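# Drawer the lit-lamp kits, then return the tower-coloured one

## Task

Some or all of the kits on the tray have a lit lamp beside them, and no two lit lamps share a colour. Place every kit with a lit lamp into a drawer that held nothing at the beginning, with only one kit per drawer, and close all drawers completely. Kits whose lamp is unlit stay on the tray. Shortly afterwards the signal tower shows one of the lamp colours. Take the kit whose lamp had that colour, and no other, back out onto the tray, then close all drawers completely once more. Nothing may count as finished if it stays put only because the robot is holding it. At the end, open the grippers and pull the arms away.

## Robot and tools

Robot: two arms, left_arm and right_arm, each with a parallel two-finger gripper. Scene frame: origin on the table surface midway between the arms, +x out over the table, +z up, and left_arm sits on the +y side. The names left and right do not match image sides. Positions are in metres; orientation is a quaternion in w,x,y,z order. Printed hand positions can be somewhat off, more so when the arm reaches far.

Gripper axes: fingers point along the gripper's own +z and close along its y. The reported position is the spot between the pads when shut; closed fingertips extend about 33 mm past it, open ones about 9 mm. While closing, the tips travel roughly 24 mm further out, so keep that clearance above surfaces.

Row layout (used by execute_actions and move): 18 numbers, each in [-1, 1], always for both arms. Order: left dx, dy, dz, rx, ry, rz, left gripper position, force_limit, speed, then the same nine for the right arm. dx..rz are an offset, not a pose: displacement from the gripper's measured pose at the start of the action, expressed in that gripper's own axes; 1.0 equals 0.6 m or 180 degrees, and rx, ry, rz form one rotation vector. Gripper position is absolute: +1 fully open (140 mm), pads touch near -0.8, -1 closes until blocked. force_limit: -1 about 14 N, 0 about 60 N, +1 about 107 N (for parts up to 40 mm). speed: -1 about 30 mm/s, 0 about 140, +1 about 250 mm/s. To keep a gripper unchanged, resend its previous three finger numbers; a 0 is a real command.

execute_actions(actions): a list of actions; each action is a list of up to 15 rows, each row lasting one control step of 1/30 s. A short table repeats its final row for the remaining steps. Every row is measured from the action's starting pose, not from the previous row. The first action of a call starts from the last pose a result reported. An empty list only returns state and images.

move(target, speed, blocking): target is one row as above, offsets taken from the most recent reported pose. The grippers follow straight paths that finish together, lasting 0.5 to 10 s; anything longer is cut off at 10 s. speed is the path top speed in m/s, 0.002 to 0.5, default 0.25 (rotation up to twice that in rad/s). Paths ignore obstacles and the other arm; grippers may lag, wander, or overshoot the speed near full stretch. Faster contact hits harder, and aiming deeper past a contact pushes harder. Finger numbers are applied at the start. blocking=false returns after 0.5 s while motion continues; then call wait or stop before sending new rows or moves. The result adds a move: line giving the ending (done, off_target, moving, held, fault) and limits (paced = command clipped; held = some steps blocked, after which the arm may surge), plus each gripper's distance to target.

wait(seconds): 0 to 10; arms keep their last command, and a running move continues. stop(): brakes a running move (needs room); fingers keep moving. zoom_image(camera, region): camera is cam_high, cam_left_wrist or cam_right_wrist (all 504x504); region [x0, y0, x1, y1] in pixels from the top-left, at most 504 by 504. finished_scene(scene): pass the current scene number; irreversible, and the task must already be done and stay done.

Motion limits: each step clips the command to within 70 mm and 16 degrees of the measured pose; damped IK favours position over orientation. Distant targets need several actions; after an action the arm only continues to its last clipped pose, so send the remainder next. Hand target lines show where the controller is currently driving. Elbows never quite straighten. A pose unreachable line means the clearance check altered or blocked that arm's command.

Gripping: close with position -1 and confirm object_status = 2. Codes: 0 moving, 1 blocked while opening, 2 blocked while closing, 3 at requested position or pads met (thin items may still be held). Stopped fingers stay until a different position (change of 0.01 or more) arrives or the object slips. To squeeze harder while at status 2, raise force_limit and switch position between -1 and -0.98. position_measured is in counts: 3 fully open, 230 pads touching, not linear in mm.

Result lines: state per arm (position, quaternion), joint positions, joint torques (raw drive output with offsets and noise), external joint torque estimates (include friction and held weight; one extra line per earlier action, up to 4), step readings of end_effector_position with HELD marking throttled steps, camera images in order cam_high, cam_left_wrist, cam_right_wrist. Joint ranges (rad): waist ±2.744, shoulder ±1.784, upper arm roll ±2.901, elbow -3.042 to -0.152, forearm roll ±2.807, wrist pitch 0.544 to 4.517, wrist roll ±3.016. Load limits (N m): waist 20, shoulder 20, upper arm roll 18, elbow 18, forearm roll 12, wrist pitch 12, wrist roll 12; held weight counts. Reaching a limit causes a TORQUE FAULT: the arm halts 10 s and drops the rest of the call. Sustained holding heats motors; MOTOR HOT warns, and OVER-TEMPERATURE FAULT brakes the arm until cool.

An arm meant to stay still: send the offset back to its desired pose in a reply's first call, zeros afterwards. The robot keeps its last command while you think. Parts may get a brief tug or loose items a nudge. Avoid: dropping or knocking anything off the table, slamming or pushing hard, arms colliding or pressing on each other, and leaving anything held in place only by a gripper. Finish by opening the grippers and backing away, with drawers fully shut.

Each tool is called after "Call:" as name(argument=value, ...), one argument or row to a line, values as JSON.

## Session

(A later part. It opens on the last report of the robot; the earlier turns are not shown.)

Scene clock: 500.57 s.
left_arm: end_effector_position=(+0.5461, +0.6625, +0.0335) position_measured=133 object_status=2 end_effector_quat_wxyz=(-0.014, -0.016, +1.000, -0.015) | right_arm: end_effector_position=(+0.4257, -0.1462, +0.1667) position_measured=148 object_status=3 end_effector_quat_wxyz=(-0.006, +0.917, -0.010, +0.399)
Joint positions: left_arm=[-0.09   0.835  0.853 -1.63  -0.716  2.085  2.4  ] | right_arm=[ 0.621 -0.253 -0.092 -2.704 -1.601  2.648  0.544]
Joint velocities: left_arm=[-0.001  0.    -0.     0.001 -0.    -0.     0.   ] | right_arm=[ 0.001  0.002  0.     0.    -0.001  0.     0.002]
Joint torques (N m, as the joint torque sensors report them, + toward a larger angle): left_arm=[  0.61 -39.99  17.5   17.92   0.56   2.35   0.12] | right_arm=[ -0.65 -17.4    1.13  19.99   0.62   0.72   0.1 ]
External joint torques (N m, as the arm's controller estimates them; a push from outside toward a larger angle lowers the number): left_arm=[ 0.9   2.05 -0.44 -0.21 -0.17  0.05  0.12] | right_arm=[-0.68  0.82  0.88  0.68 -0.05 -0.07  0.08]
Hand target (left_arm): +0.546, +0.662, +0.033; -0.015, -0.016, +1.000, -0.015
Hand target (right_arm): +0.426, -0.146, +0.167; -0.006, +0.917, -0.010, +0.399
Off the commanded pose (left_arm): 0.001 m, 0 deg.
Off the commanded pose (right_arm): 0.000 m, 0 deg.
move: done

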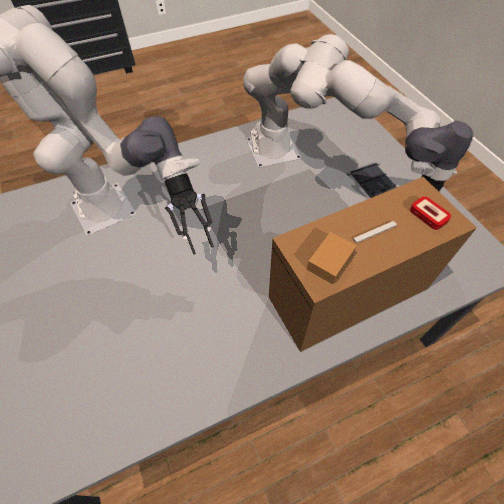

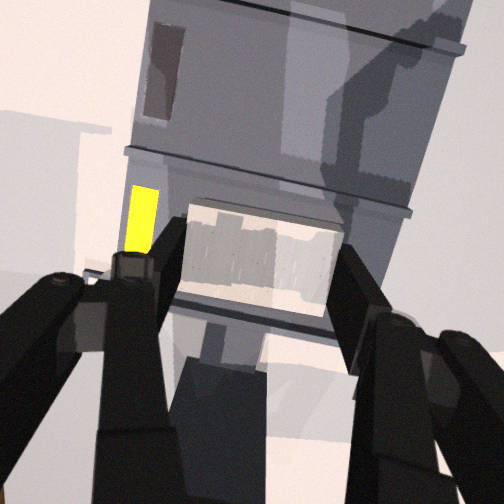

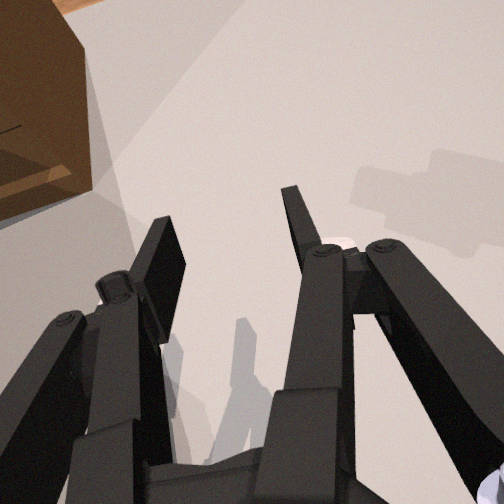

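Call:
move(
  target=[0.015,0,-0.36,0,-0.01,0.01,-1,0.2,0.2,0,0,0,0,0,0,-0.15,0.3,0],
)

Call:
move(
  target=[-0.02,-0.43,0.02,0.009,0,0,-1,0.2,0.2,0,0,0,0,0,0,-0.15,0.3,0],
)

Call:
move(
  target=[0,0,0.07,0,0,0,-1,0.2,0.2,0,0,0,0,0,0,-0.15,0.3,0],
  speed=0.05,
)

Scene clock: 504.10 s.
left_arm: end_effector_position=(+0.5398, +0.6701, +0.2505) position_measured=133 object_status=2 end_effector_quat_wxyz=(+0.003, -0.001, +1.000, -0.012) | right_arm: end_effector_position=(+0.4257, -0.1462, +0.1667) position_measured=148 object_status=3 end_effector_quat_wxyz=(-0.006, +0.917, -0.010, +0.399)
Joint positions: left_arm=[-0.16   0.579  1.032 -1.471 -0.521  1.757  2.337] | right_arm=[ 0.621 -0.253 -0.092 -2.704 -1.601  2.648  0.544]
Joint velocities: left_arm=[-0.001  0.001  0.     0.     0.001 -0.012 -0.009] | right_arm=[ 0.    -0.    -0.001 -0.002 -0.001  0.     0.   ]
Joint torques (N m, as the joint torque sensors report them, + toward a larger angle): left_arm=[ -0.93 -33.68  15.52  22.82   1.61   1.95  -0.14] | right_arm=[ -0.63 -17.59   1.24  19.83   0.63   0.71   0.11]
External joint torques (N m, as the arm's controller estimates them; a push from outside toward a larger angle lowers the number): left_arm=[-0.96  2.07  0.88  1.47  0.8  -0.44 -0.14] | right_arm=[-0.66  0.85  0.97  0.37 -0.04 -0.09  0.09]
Hand target (left_arm): +0.539, +0.670, +0.252; +0.001, -0.003, +1.000, -0.010
Hand target (right_arm): +0.426, -0.146, +0.167; -0.006, +0.917, -0.010, +0.399
Off the commanded pose (left_arm): 0.004 m, 0 deg.
Off the commanded pose (right_arm): 0.000 m, 0 deg.
move: off_target (left_arm)

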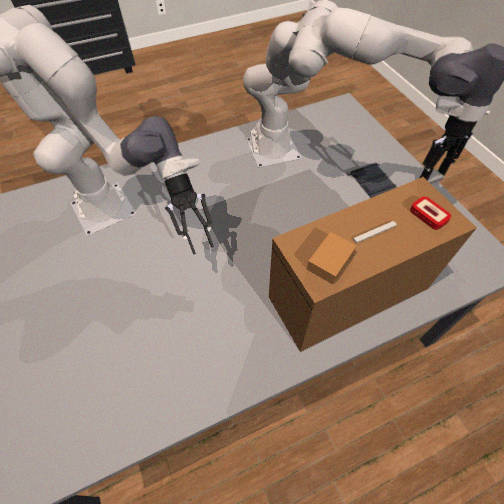

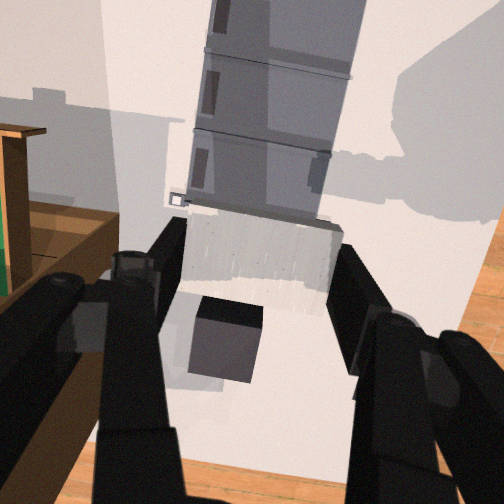

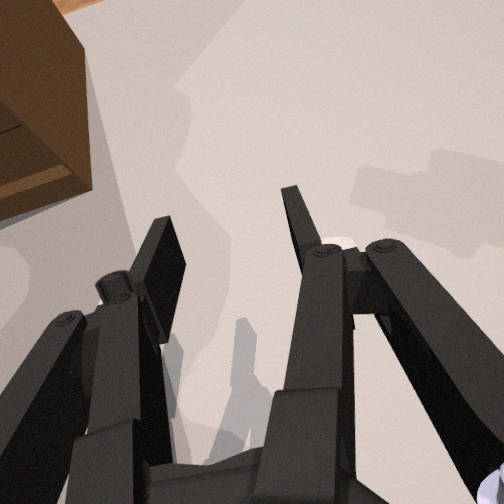

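Scene clock: 505.93 s.
left_arm: end_effector_position=(+0.5527, +0.4131, +0.2499) position_measured=133 object_status=2 end_effector_quat_wxyz=(+0.005, +0.008, +1.000, -0.020) | right_arm: end_effector_position=(+0.4257, -0.1462, +0.1667) position_measured=148 object_status=3 end_effector_quat_wxyz=(-0.006, +0.917, -0.010, +0.399)
Joint positions: left_arm=[-0.869  0.428  1.274 -1.766 -0.471  1.866  1.976] | right_arm=[ 0.621 -0.253 -0.092 -2.704 -1.601  2.648  0.544]
Joint velocities: left_arm=[-0.002  0.     0.001 -0.001 -0.001  0.003 -0.029] | right_arm=[-0.001  0.     0.001  0.     0.     0.    -0.001]
Joint torques (N m, as the joint torque sensors report them, + toward a larger angle): left_arm=[ -2.21 -20.92  13.57  20.43  -0.42   2.88  -0.15] | right_arm=[ -0.75 -17.69   1.44  20.01   0.62   0.7    0.12]
External joint torques (N m, as the arm's controller estimates them; a push from outside toward a larger angle lowers the number): left_arm=[-2.32  1.69  0.67 -1.75 -1.17  0.48 -0.15] | right_arm=[-0.76  0.64  1.2   0.59 -0.05 -0.09  0.1 ]
Hand target (left_arm): +0.554, +0.413, +0.250; +0.007, +0.000, +1.000, -0.020
Hand target (right_arm): +0.426, -0.146, +0.167; -0.006, +0.917, -0.010, +0.399
Off the commanded pose (left_arm): 0.005 m, 1 deg.
Off the commanded pose (right_arm): 0.000 m, 0 deg.
move: off_target (left_arm)

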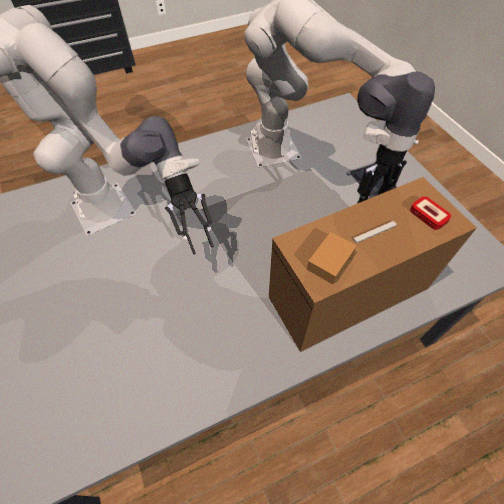

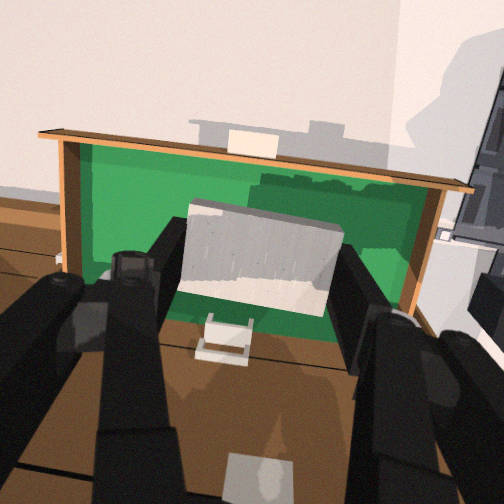

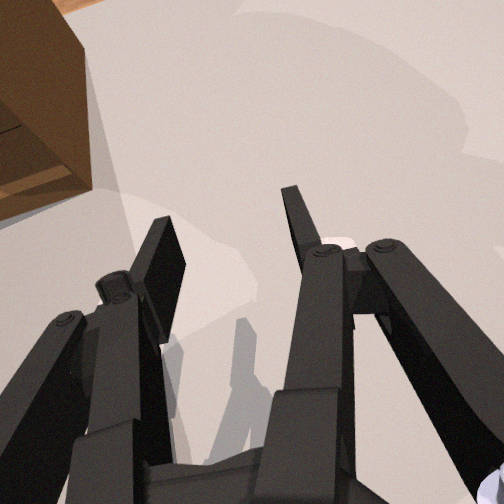

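Scene clock: 507.17 s.
left_arm: end_effector_position=(+0.5526, +0.4098, +0.2081) position_measured=133 object_status=2 end_effector_quat_wxyz=(+0.003, +0.007, +1.000, -0.020) | right_arm: end_effector_position=(+0.4257, -0.1462, +0.1667) position_measured=148 object_status=3 end_effector_quat_wxyz=(-0.006, +0.917, -0.010, +0.399)
Joint positions: left_arm=[-0.841  0.46   1.22  -1.829 -0.508  1.946  1.996] | right_arm=[ 0.621 -0.253 -0.092 -2.704 -1.601  2.648  0.544]
Joint velocities: left_arm=[ 0.004  0.001 -0.003 -0.     0.     0.013  0.005] | right_arm=[-0.001  0.001  0.     0.001  0.     0.001 -0.   ]
Joint torques (N m, as the joint torque sensors report them, + toward a larger angle): left_arm=[  1.88 -23.7   13.02  20.43  -0.38   2.74   0.17] | right_arm=[ -0.41 -17.5    1.38  20.22   0.61   0.71   0.1 ]
External joint torques (N m, as the arm's controller estimates them; a push from outside toward a larger angle lowers the number): left_arm=[ 1.88  0.51 -0.47 -1.27 -1.12  0.35  0.18] | right_arm=[-0.39  0.83  1.16  0.8  -0.06 -0.08  0.08]
Hand target (left_arm): +0.554, +0.410, +0.208; +0.005, +0.008, +1.000, -0.021
Hand target (right_arm): +0.426, -0.146, +0.167; -0.006, +0.917, -0.010, +0.399
Off the commanded pose (left_arm): 0.002 m, 0 deg.
Off the commanded pose (right_arm): 0.000 m, 0 deg.
move: done

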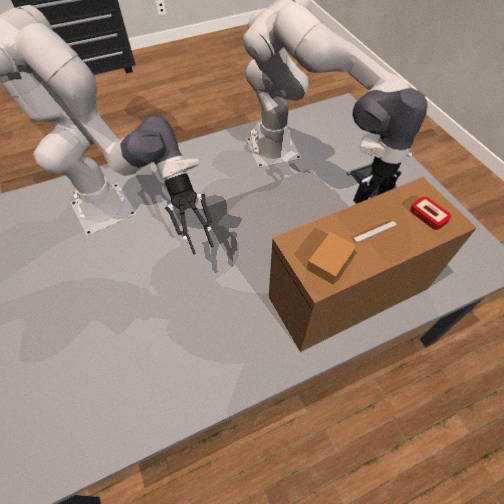

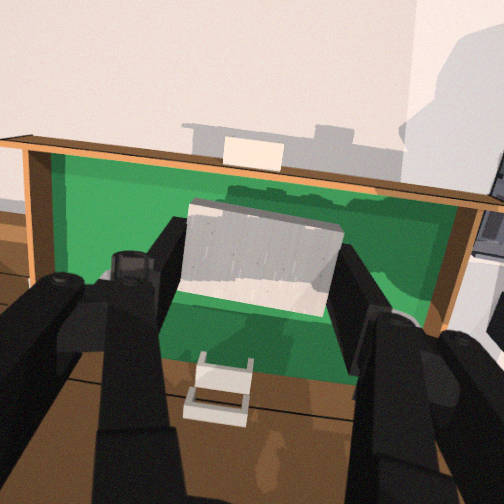

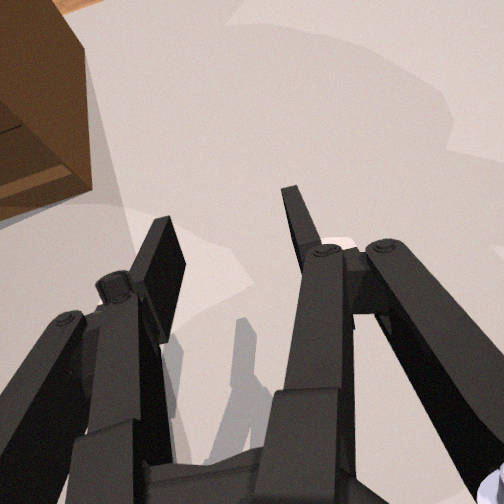

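Call:
move(
  target=[-0.006,0,0.042,0,-0.01,0,-1,0.2,0.2,0,0,0,0,0,0,-0.15,0.3,0],
  speed=0.025,
)

Scene clock: 509.70 s.
left_arm: end_effector_position=(+0.5555, +0.4070, +0.1835) position_measured=133 object_status=2 end_effector_quat_wxyz=(+0.016, +0.007, +1.000, -0.020) | right_arm: end_effector_position=(+0.4257, -0.1462, +0.1667) position_measured=148 object_status=3 end_effector_quat_wxyz=(-0.006, +0.917, -0.010, +0.399)
Joint positions: left_arm=[-0.84   0.463  1.191 -1.888 -0.533  2.035  2.009] | right_arm=[ 0.621 -0.253 -0.092 -2.704 -1.601  2.648  0.544]
Joint velocities: left_arm=[ 0.004 -0.    -0.003 -0.002 -0.001  0.02   0.003] | right_arm=[-0.    -0.    -0.     0.002 -0.001  0.001  0.001]
Joint torques (N m, as the joint torque sensors report them, + toward a larger angle): left_arm=[  1.32 -23.03  12.11  19.88  -0.48   2.85   0.28] | right_arm=[ -0.29 -17.64   1.35  20.1    0.59   0.69   0.1 ]
External joint torques (N m, as the arm's controller estimates them; a push from outside toward a larger angle lowers the number): left_arm=[ 1.32  1.42 -1.33 -1.59 -1.19  0.41  0.29] | right_arm=[-0.23  0.77  1.17  0.63 -0.08 -0.09  0.08]
Hand target (left_arm): +0.557, +0.408, +0.183; +0.019, +0.007, +1.000, -0.020
Hand target (right_arm): +0.426, -0.146, +0.167; -0.006, +0.917, -0.010, +0.399
Off the commanded pose (left_arm): 0.002 m, 0 deg.
Off the commanded pose (right_arm): 0.000 m, 0 deg.
move: done

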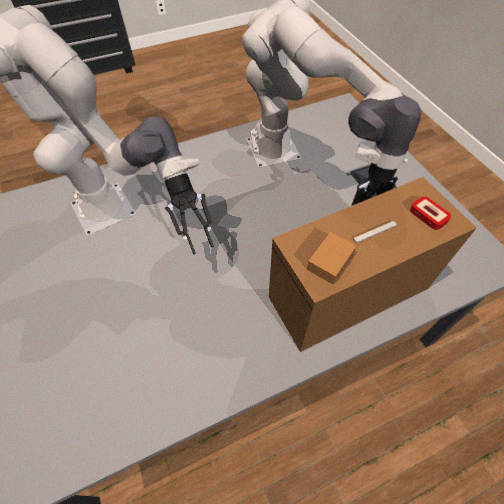

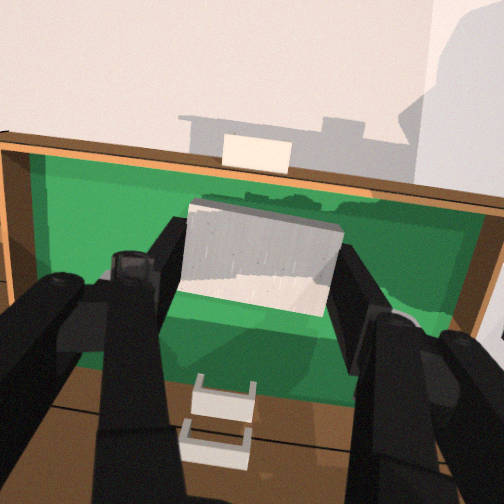

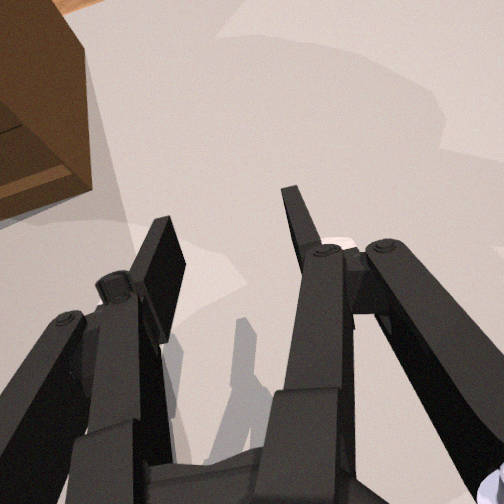

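Call:
move(
  target=[-0.008,0,0.014,0,0,0,-1,0.2,0.2,0,0,0,0,0,0,-0.15,0.3,0],
  speed=0.012,
)

Scene clock: 511.63 s.
left_arm: end_effector_position=(+0.5601, +0.4074, +0.1772) position_measured=133 object_status=2 end_effector_quat_wxyz=(+0.016, +0.006, +1.000, -0.020) | right_arm: end_effector_position=(+0.4257, -0.1462, +0.1667) position_measured=148 object_status=3 end_effector_quat_wxyz=(-0.006, +0.917, -0.010, +0.399)
Joint positions: left_arm=[-0.809  0.478  1.161 -1.876 -0.544  2.041  2.011] | right_arm=[ 0.621 -0.253 -0.092 -2.704 -1.601  2.648  0.544]
Joint velocities: left_arm=[ 0.007 -0.001 -0.007  0.003  0.001  0.004  0.001] | right_arm=[ 0.001 -0.001 -0.001  0.     0.001  0.    -0.   ]
Joint torques (N m, as the joint torque sensors report them, + toward a larger angle): left_arm=[  2.02 -22.71  10.21  20.47  -0.53   2.77   0.22] | right_arm=[ -0.65 -17.67   1.28  19.93   0.61   0.71   0.11]
External joint torques (N m, as the arm's controller estimates them; a push from outside toward a larger angle lowers the number): left_arm=[ 2.16  3.01 -3.38 -0.88 -1.24  0.34  0.23] | right_arm=[-0.66  0.68  1.03  0.56 -0.06 -0.09  0.09]
Hand target (left_arm): +0.561, +0.406, +0.175; +0.016, +0.007, +1.000, -0.020
Hand target (right_arm): +0.426, -0.146, +0.167; -0.006, +0.917, -0.010, +0.399
Off the commanded pose (left_arm): 0.002 m, 0 deg.
Off the commanded pose (right_arm): 0.000 m, 0 deg.
move: done

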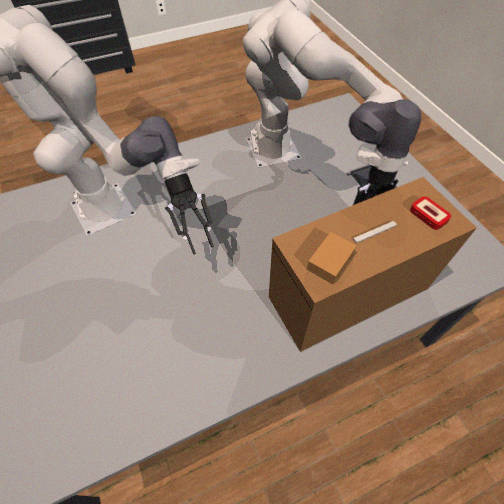

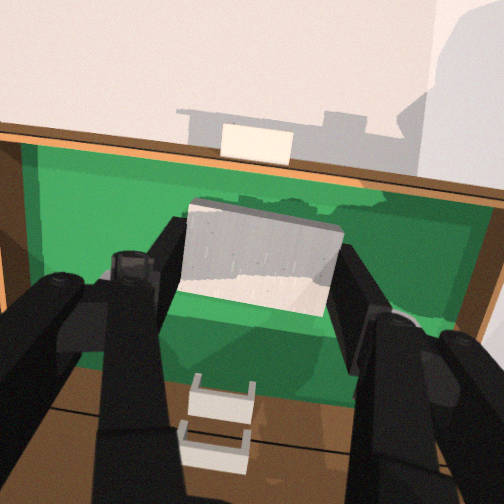

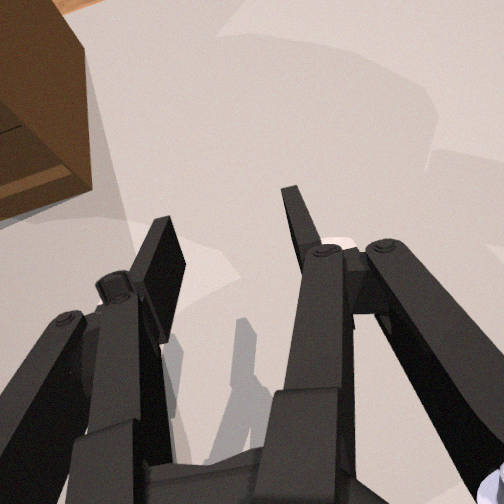

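Call:
move(
  target=[0,0,0,0,0,0,0.25,0.2,0.2,0,0,0,0,0,0,-0.15,0.3,0],
)

Call:
move(
  target=[0.01,0,-0.1,0,0,0,0.25,0.2,0.2,0,0,0,0,0,0,-0.15,0.3,0],
  speed=0.1,
)

Call:
move(
  target=[0.155,-0.03,0.01,0,-0.19,-0.012,-0.15,0.3,0,0,0,0,0,0,0,-0.15,0.3,0],
)

Scene clock: 514.30 s.
left_arm: end_effector_position=(+0.5604, +0.4074, +0.1773) position_measured=98 object_status=3 end_effector_quat_wxyz=(+0.016, +0.006, +1.000, -0.020) | right_arm: end_effector_position=(+0.4257, -0.1462, +0.1667) position_measured=148 object_status=3 end_effector_quat_wxyz=(-0.006, +0.917, -0.010, +0.399)
Joint positions: left_arm=[-0.808  0.478  1.161 -1.876 -0.544  2.041  2.011] | right_arm=[ 0.621 -0.253 -0.092 -2.704 -1.601  2.648  0.544]
Joint velocities: left_arm=[ 0.     0.001  0.     0.002 -0.001 -0.001 -0.001] | right_arm=[-0.001 -0.    -0.002 -0.     0.    -0.001  0.   ]
Joint torques (N m, as the joint torque sensors report them, + toward a larger angle): left_arm=[  0.08 -25.49  13.5   20.99   0.68   2.32   0.08] | right_arm=[ -0.35 -17.51   1.51  19.99   0.64   0.72   0.11]
External joint torques (N m, as the arm's controller estimates them; a push from outside toward a larger angle lowers the number): left_arm=[ 0.01  0.27 -0.24 -0.36 -0.03 -0.13  0.08] | right_arm=[-0.33  0.92  1.3   0.55 -0.03 -0.07  0.09]
Hand target (left_arm): +0.560, +0.407, +0.177; +0.016, +0.006, +1.000, -0.020
Hand target (right_arm): +0.426, -0.146, +0.167; -0.006, +0.917, -0.010, +0.399
Off the commanded pose (left_arm): 0.000 m, 0 deg.
Off the commanded pose (right_arm): 0.000 m, 0 deg.
move: done

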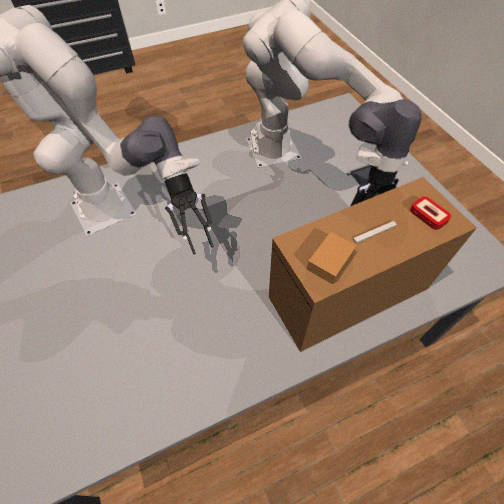

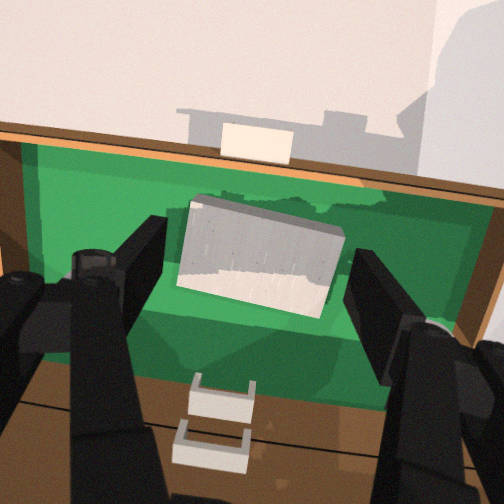

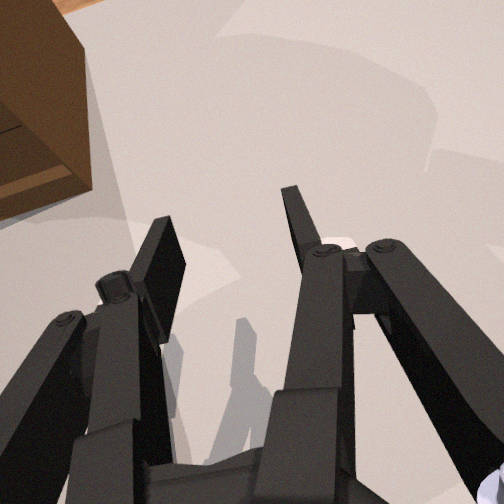

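Scene clock: 515.43 s.
left_arm: end_effector_position=(+0.5526, +0.4115, +0.2376) position_measured=98 object_status=3 end_effector_quat_wxyz=(+0.019, +0.007, +1.000, -0.019) | right_arm: end_effector_position=(+0.4257, -0.1462, +0.1667) position_measured=148 object_status=3 end_effector_quat_wxyz=(-0.006, +0.917, -0.010, +0.399)
Joint positions: left_arm=[-0.902  0.398  1.277 -1.83  -0.46   1.943  1.968] | right_arm=[ 0.621 -0.253 -0.092 -2.704 -1.601  2.648  0.544]
Joint velocities: left_arm=[-0.002  0.001  0.005 -0.    -0.001 -0.011 -0.012] | right_arm=[-0.002  0.001  0.    -0.001 -0.     0.     0.002]
Joint torques (N m, as the joint torque sensors report them, + toward a larger angle): left_arm=[ -0.33 -19.71  13.28  22.59   1.5    2.02  -0.11] | right_arm=[ -0.52 -17.45   1.24  20.19   0.64   0.67   0.14]
External joint torques (N m, as the arm's controller estimates them; a push from outside toward a larger angle lowers the number): left_arm=[-0.46  1.28  1.23  0.27  0.78 -0.43 -0.11] | right_arm=[-0.48  0.86  1.04  0.78 -0.03 -0.12  0.12]
Hand target (left_arm): +0.552, +0.411, +0.238; +0.017, +0.005, +1.000, -0.018
Hand target (right_arm): +0.426, -0.146, +0.167; -0.006, +0.917, -0.010, +0.399
Off the commanded pose (left_arm): 0.002 m, 0 deg.
Off the commanded pose (right_arm): 0.000 m, 0 deg.
move: done

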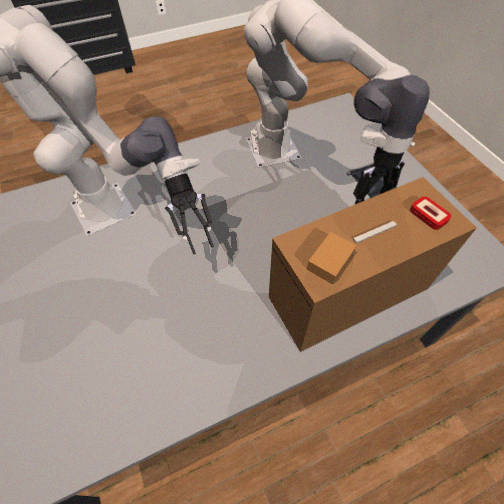

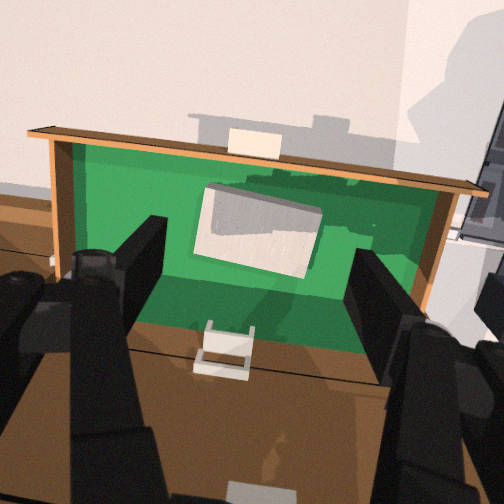

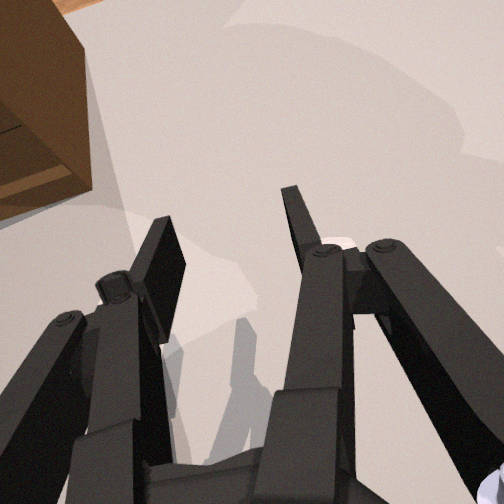

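Scene clock: 517.77 s.
left_arm: end_effector_position=(+0.4654, +0.3879, +0.2364) position_measured=148 object_status=3 end_effector_quat_wxyz=(+0.319, -0.018, +0.947, -0.028) | right_arm: end_effector_position=(+0.4257, -0.1462, +0.1667) position_measured=148 object_status=3 end_effector_quat_wxyz=(-0.006, +0.917, -0.010, +0.399)
Joint positions: left_arm=[-2.286  0.598  2.384 -2.723 -1.178  2.719  2.455] | right_arm=[ 0.621 -0.253 -0.092 -2.704 -1.601  2.648  0.544]
Joint velocities: left_arm=[-0.006 -0.001  0.005  0.001 -0.002  0.01   0.033] | right_arm=[ 0.     0.001 -0.     0.001 -0.001 -0.     0.001]
Joint torques (N m, as the joint torque sensors report them, + toward a larger angle): left_arm=[-1.61  3.94  8.42 17.97  0.04  3.02  0.24] | right_arm=[ -0.47 -17.63   1.26  19.91   0.64   0.71   0.14]
External joint torques (N m, as the arm's controller estimates them; a push from outside toward a larger angle lowers the number): left_arm=[-1.59 -2.39  0.34 -2.65 -1.15  0.28  0.26] | right_arm=[-0.46  0.7   1.04  0.5  -0.03 -0.08  0.12]
Hand target (left_arm): +0.465, +0.389, +0.235; +0.320, -0.014, +0.947, -0.026
Hand target (right_arm): +0.426, -0.146, +0.167; -0.006, +0.917, -0.010, +0.399
Off the commanded pose (left_arm): 0.012 m, 1 deg.
Off the commanded pose (right_arm): 0.000 m, 0 deg.
move: off_target (left_arm)

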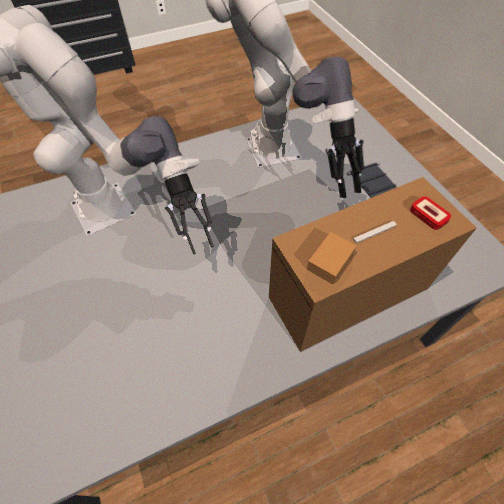

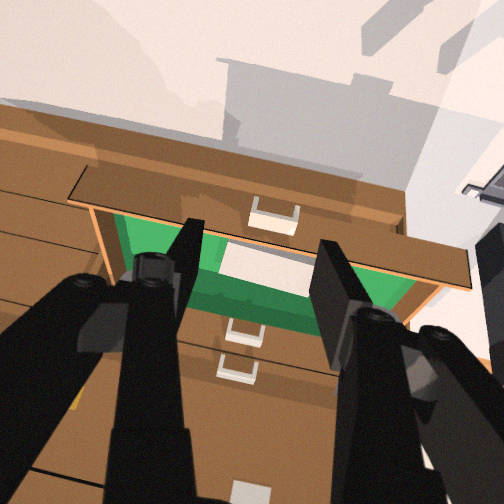

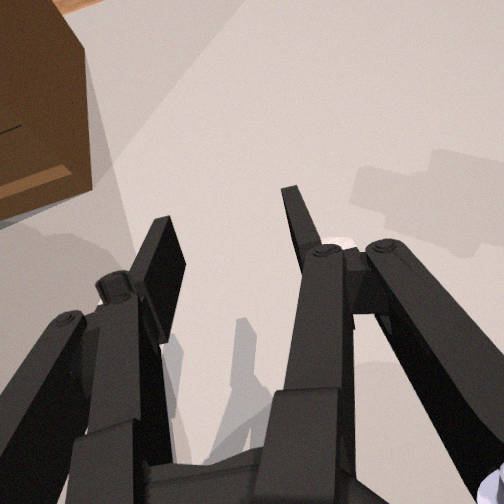

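Call:
move(
  target=[0.052,0.014,0.103,-0.013,0,0.017,-0.15,0.3,0,0,0,0,0,0,0,-0.15,0.3,0],
  speed=0.06,
)

Call:
move(
  target=[-0.072,0,0.055,0,-0.015,0,-0.15,0.3,0,0,0,0,0,0,0,-0.15,0.3,0],
  speed=0.06,
)

Scene clock: 522.70 s.
left_arm: end_effector_position=(+0.4803, +0.3896, +0.1689) position_measured=148 object_status=3 end_effector_quat_wxyz=(+0.319, -0.011, +0.948, -0.010) | right_arm: end_effector_position=(+0.4257, -0.1462, +0.1667) position_measured=148 object_status=3 end_effector_quat_wxyz=(-0.006, +0.917, -0.010, +0.399)
Joint positions: left_arm=[-2.319  0.278  2.303 -2.669 -1.446  3.045  2.76 ] | right_arm=[ 0.621 -0.253 -0.092 -2.704 -1.601  2.648  0.544]
Joint velocities: left_arm=[-0.019 -0.01   0.016  0.007 -0.079  0.019  0.121] | right_arm=[ 0.002 -0.    -0.001 -0.001  0.001 -0.001  0.   ]
Joint torques (N m, as the joint torque sensors report them, + toward a larger angle): left_arm=[-0.58 10.63  4.59 18.79  0.52  2.73  0.29] | right_arm=[ -0.23 -17.68   1.23  19.97   0.59   0.72   0.11]
External joint torques (N m, as the arm's controller estimates them; a push from outside toward a larger angle lowers the number): left_arm=[-0.57 -1.66  0.33  0.48 -1.01  0.31  0.31] | right_arm=[-0.25  0.68  0.97  0.57 -0.08 -0.07  0.09]
Hand target (left_arm): +0.481, +0.390, +0.170; +0.322, +0.001, +0.947, -0.004
Hand target (right_arm): +0.426, -0.146, +0.167; -0.006, +0.917, -0.010, +0.399
Off the commanded pose (left_arm): 0.004 m, 2 deg.
Off the commanded pose (right_arm): 0.000 m, 0 deg.
move: off_target (left_arm)

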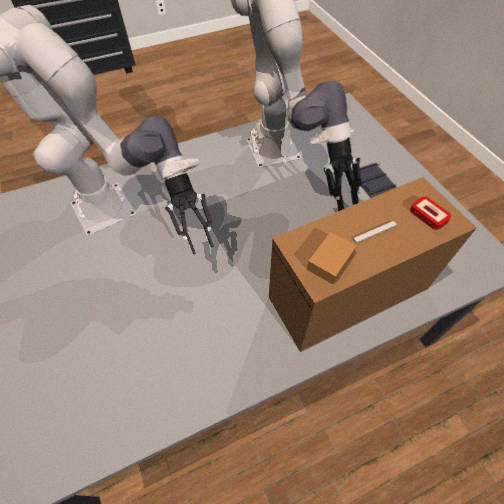

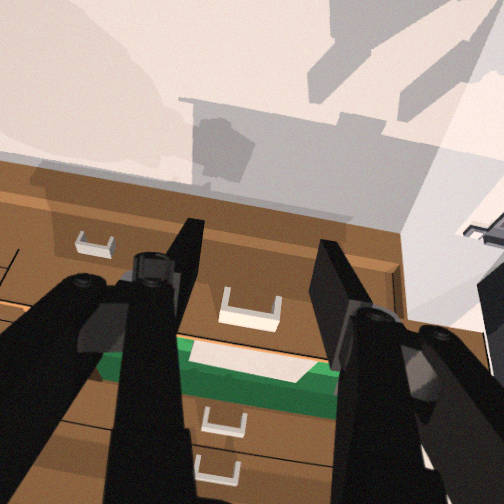

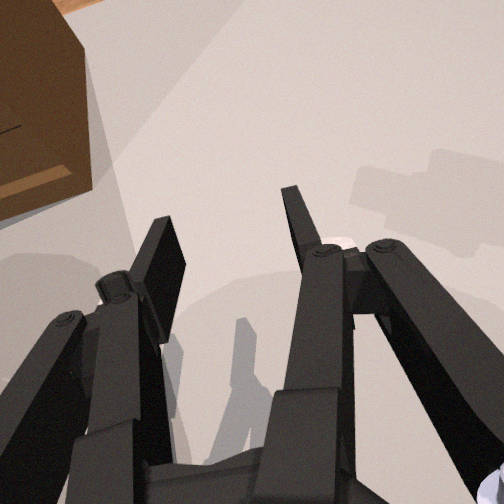

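Scene clock: 524.07 s.
left_arm: end_effector_position=(+0.5347, +0.3905, +0.1685) position_measured=148 object_status=3 end_effector_quat_wxyz=(+0.337, -0.023, +0.941, -0.017) | right_arm: end_effector_position=(+0.4257, -0.1462, +0.1667) position_measured=148 object_status=3 end_effector_quat_wxyz=(-0.006, +0.917, -0.010, +0.399)
Joint positions: left_arm=[-2.309  0.047  2.295 -2.492 -1.52   3.192  2.9  ] | right_arm=[ 0.621 -0.253 -0.092 -2.704 -1.601  2.648  0.544]
Joint velocities: left_arm=[-0.    -0.008 -0.     0.021 -0.097  0.018  0.114] | right_arm=[-0.001 -0.    -0.     0.001  0.001 -0.001  0.   ]
Joint torques (N m, as the joint torque sensors report them, + toward a larger angle): left_arm=[-0.88 16.54  0.13 20.3   0.47  2.9   0.15] | right_arm=[ -0.6  -17.64   1.39  20.02   0.64   0.71   0.13]
External joint torques (N m, as the arm's controller estimates them; a push from outside toward a larger angle lowers the number): left_arm=[-0.86 -1.77 -0.69  1.58 -1.25  0.77  0.16] | right_arm=[-0.54  0.72  1.21  0.55 -0.03 -0.07  0.11]
Hand target (left_arm): +0.536, +0.392, +0.170; +0.340, -0.013, +0.940, -0.010
Hand target (right_arm): +0.426, -0.146, +0.167; -0.006, +0.917, -0.010, +0.399
Off the commanded pose (left_arm): 0.000 m, 2 deg.
Off the commanded pose (right_arm): 0.000 m, 0 deg.
move: done

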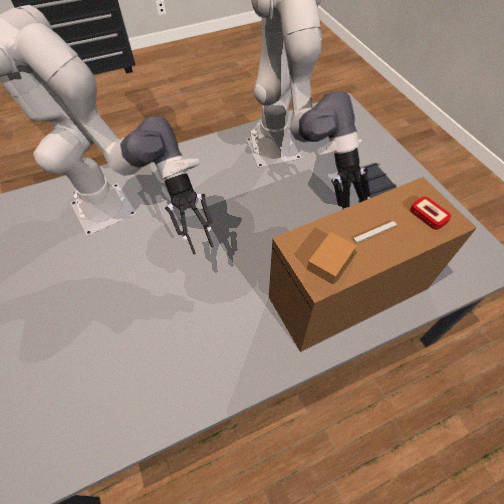

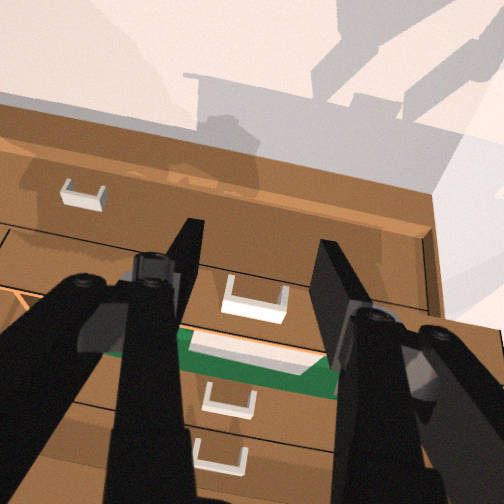

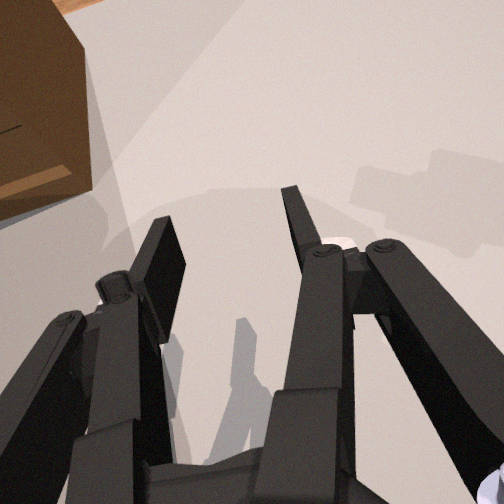

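Call:
move(
  target=[-0.084,0.006,0.068,0,0,0,-0.15,0.3,0,0,0,0,0,0,0,-0.15,0.3,0],
  speed=0.04,
)

Scene clock: 527.33 s.
left_arm: end_effector_position=(+0.5966, +0.3962, +0.1652) position_measured=148 object_status=3 end_effector_quat_wxyz=(+0.347, -0.011, +0.938, -0.018) | right_arm: end_effector_position=(+0.4257, -0.1462, +0.1667) position_measured=148 object_status=3 end_effector_quat_wxyz=(-0.006, +0.917, -0.010, +0.399)
Joint positions: left_arm=[-2.47  -0.145  2.48  -2.356 -1.234  3.268  2.737] | right_arm=[ 0.621 -0.253 -0.092 -2.704 -1.601  2.648  0.544]
Joint velocities: left_arm=[-0.182  0.018  0.195 -0.006  0.091 -0.034 -0.117] | right_arm=[-0.    -0.001  0.    -0.    -0.001 -0.001 -0.001]
Joint torques (N m, as the joint torque sensors report them, + toward a larger angle): left_arm=[-0.92 28.53 -0.78 18.55  2.92  2.86 -0.27] | right_arm=[ -0.36 -17.44   1.5   19.94   0.6    0.67   0.12]
External joint torques (N m, as the arm's controller estimates them; a push from outside toward a larger angle lowers the number): left_arm=[-0.97  1.41  1.46 -0.49  1.16  0.48 -0.25] | right_arm=[-0.34  1.03  1.28  0.46 -0.07 -0.12  0.1 ]
Hand target (left_arm): +0.599, +0.397, +0.169; +0.349, -0.023, +0.937, -0.021
Hand target (right_arm): +0.426, -0.146, +0.167; -0.006, +0.917, -0.010, +0.399
Off the commanded pose (left_arm): 0.005 m, 2 deg.
Off the commanded pose (right_arm): 0.000 m, 0 deg.
move: off_target (left_arm)

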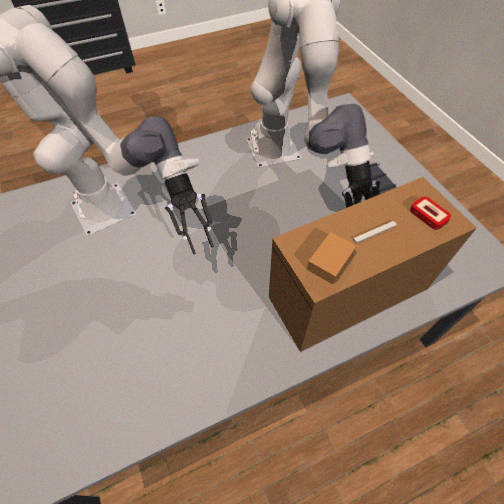

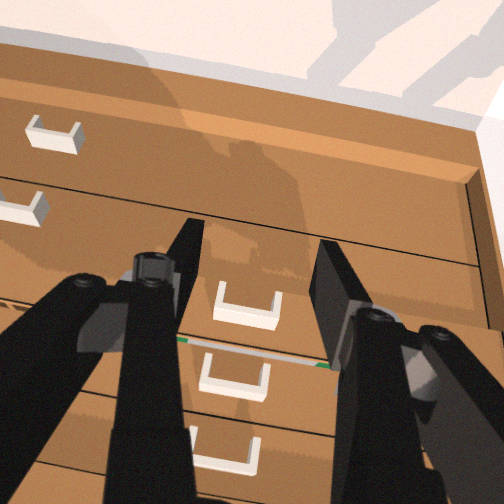

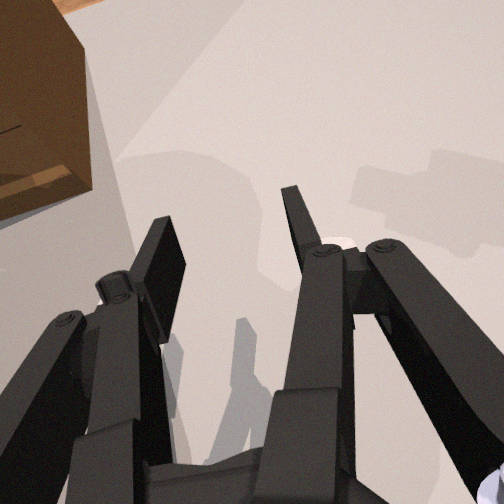

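Call:
move(
  target=[-0.008,-0.004,0.022,0,0,0,-0.15,0.3,0,0,0,0,0,0,0,-0.15,0.3,0],
  speed=0.015,
)

Scene clock: 530.03 s.
left_arm: end_effector_position=(+0.6054, +0.3934, +0.1558) position_measured=148 object_status=3 end_effector_quat_wxyz=(+0.344, -0.015, +0.939, -0.021) | right_arm: end_effector_position=(+0.4257, -0.1462, +0.1667) position_measured=148 object_status=3 end_effector_quat_wxyz=(-0.006, +0.917, -0.010, +0.399)
Joint positions: left_arm=[-2.498 -0.191  2.504 -2.331 -1.198  3.287  2.705] | right_arm=[ 0.621 -0.253 -0.092 -2.704 -1.601  2.648  0.544]
Joint velocities: left_arm=[-0.016 -0.     0.013  0.001  0.005  0.006  0.   ] | right_arm=[ 0.     0.    -0.001 -0.001  0.    -0.    -0.   ]
Joint torques (N m, as the joint torque sensors report them, + toward a larger angle): left_arm=[-1.12 24.63 -2.61 21.83  3.4   2.77  0.18] | right_arm=[ -0.51 -17.56   1.21  20.01   0.63   0.72   0.13]
External joint torques (N m, as the arm's controller estimates them; a push from outside toward a larger angle lowers the number): left_arm=[-1.15 -4.1   0.15  2.96  1.61  0.36  0.2 ] | right_arm=[-0.53  0.85  0.95  0.6  -0.04 -0.08  0.11]
Hand target (left_arm): +0.609, +0.394, +0.158; +0.347, -0.011, +0.938, -0.018
Hand target (right_arm): +0.426, -0.146, +0.167; -0.006, +0.917, -0.010, +0.399
Off the commanded pose (left_arm): 0.004 m, 1 deg.
Off the commanded pose (right_arm): 0.000 m, 0 deg.
move: off_target (left_arm)

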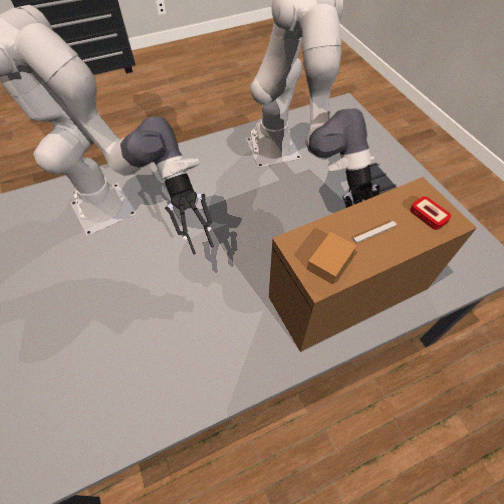

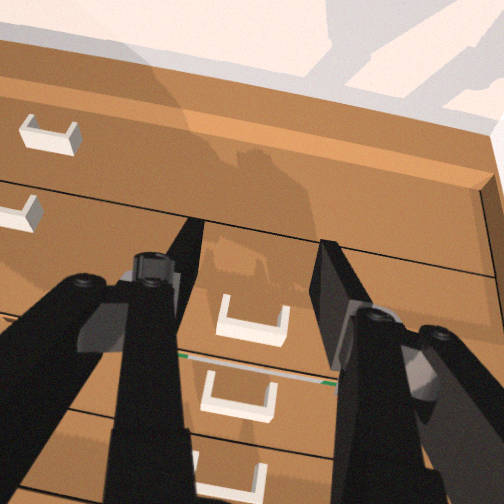

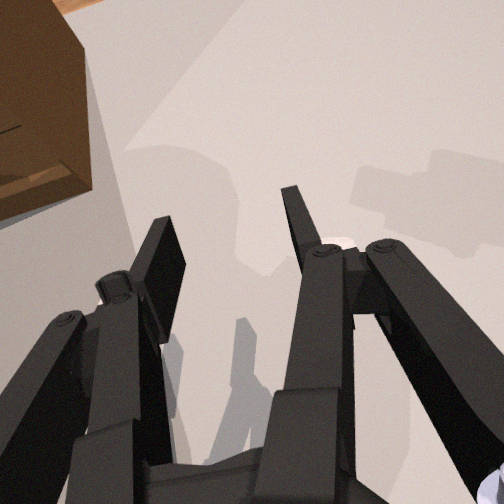

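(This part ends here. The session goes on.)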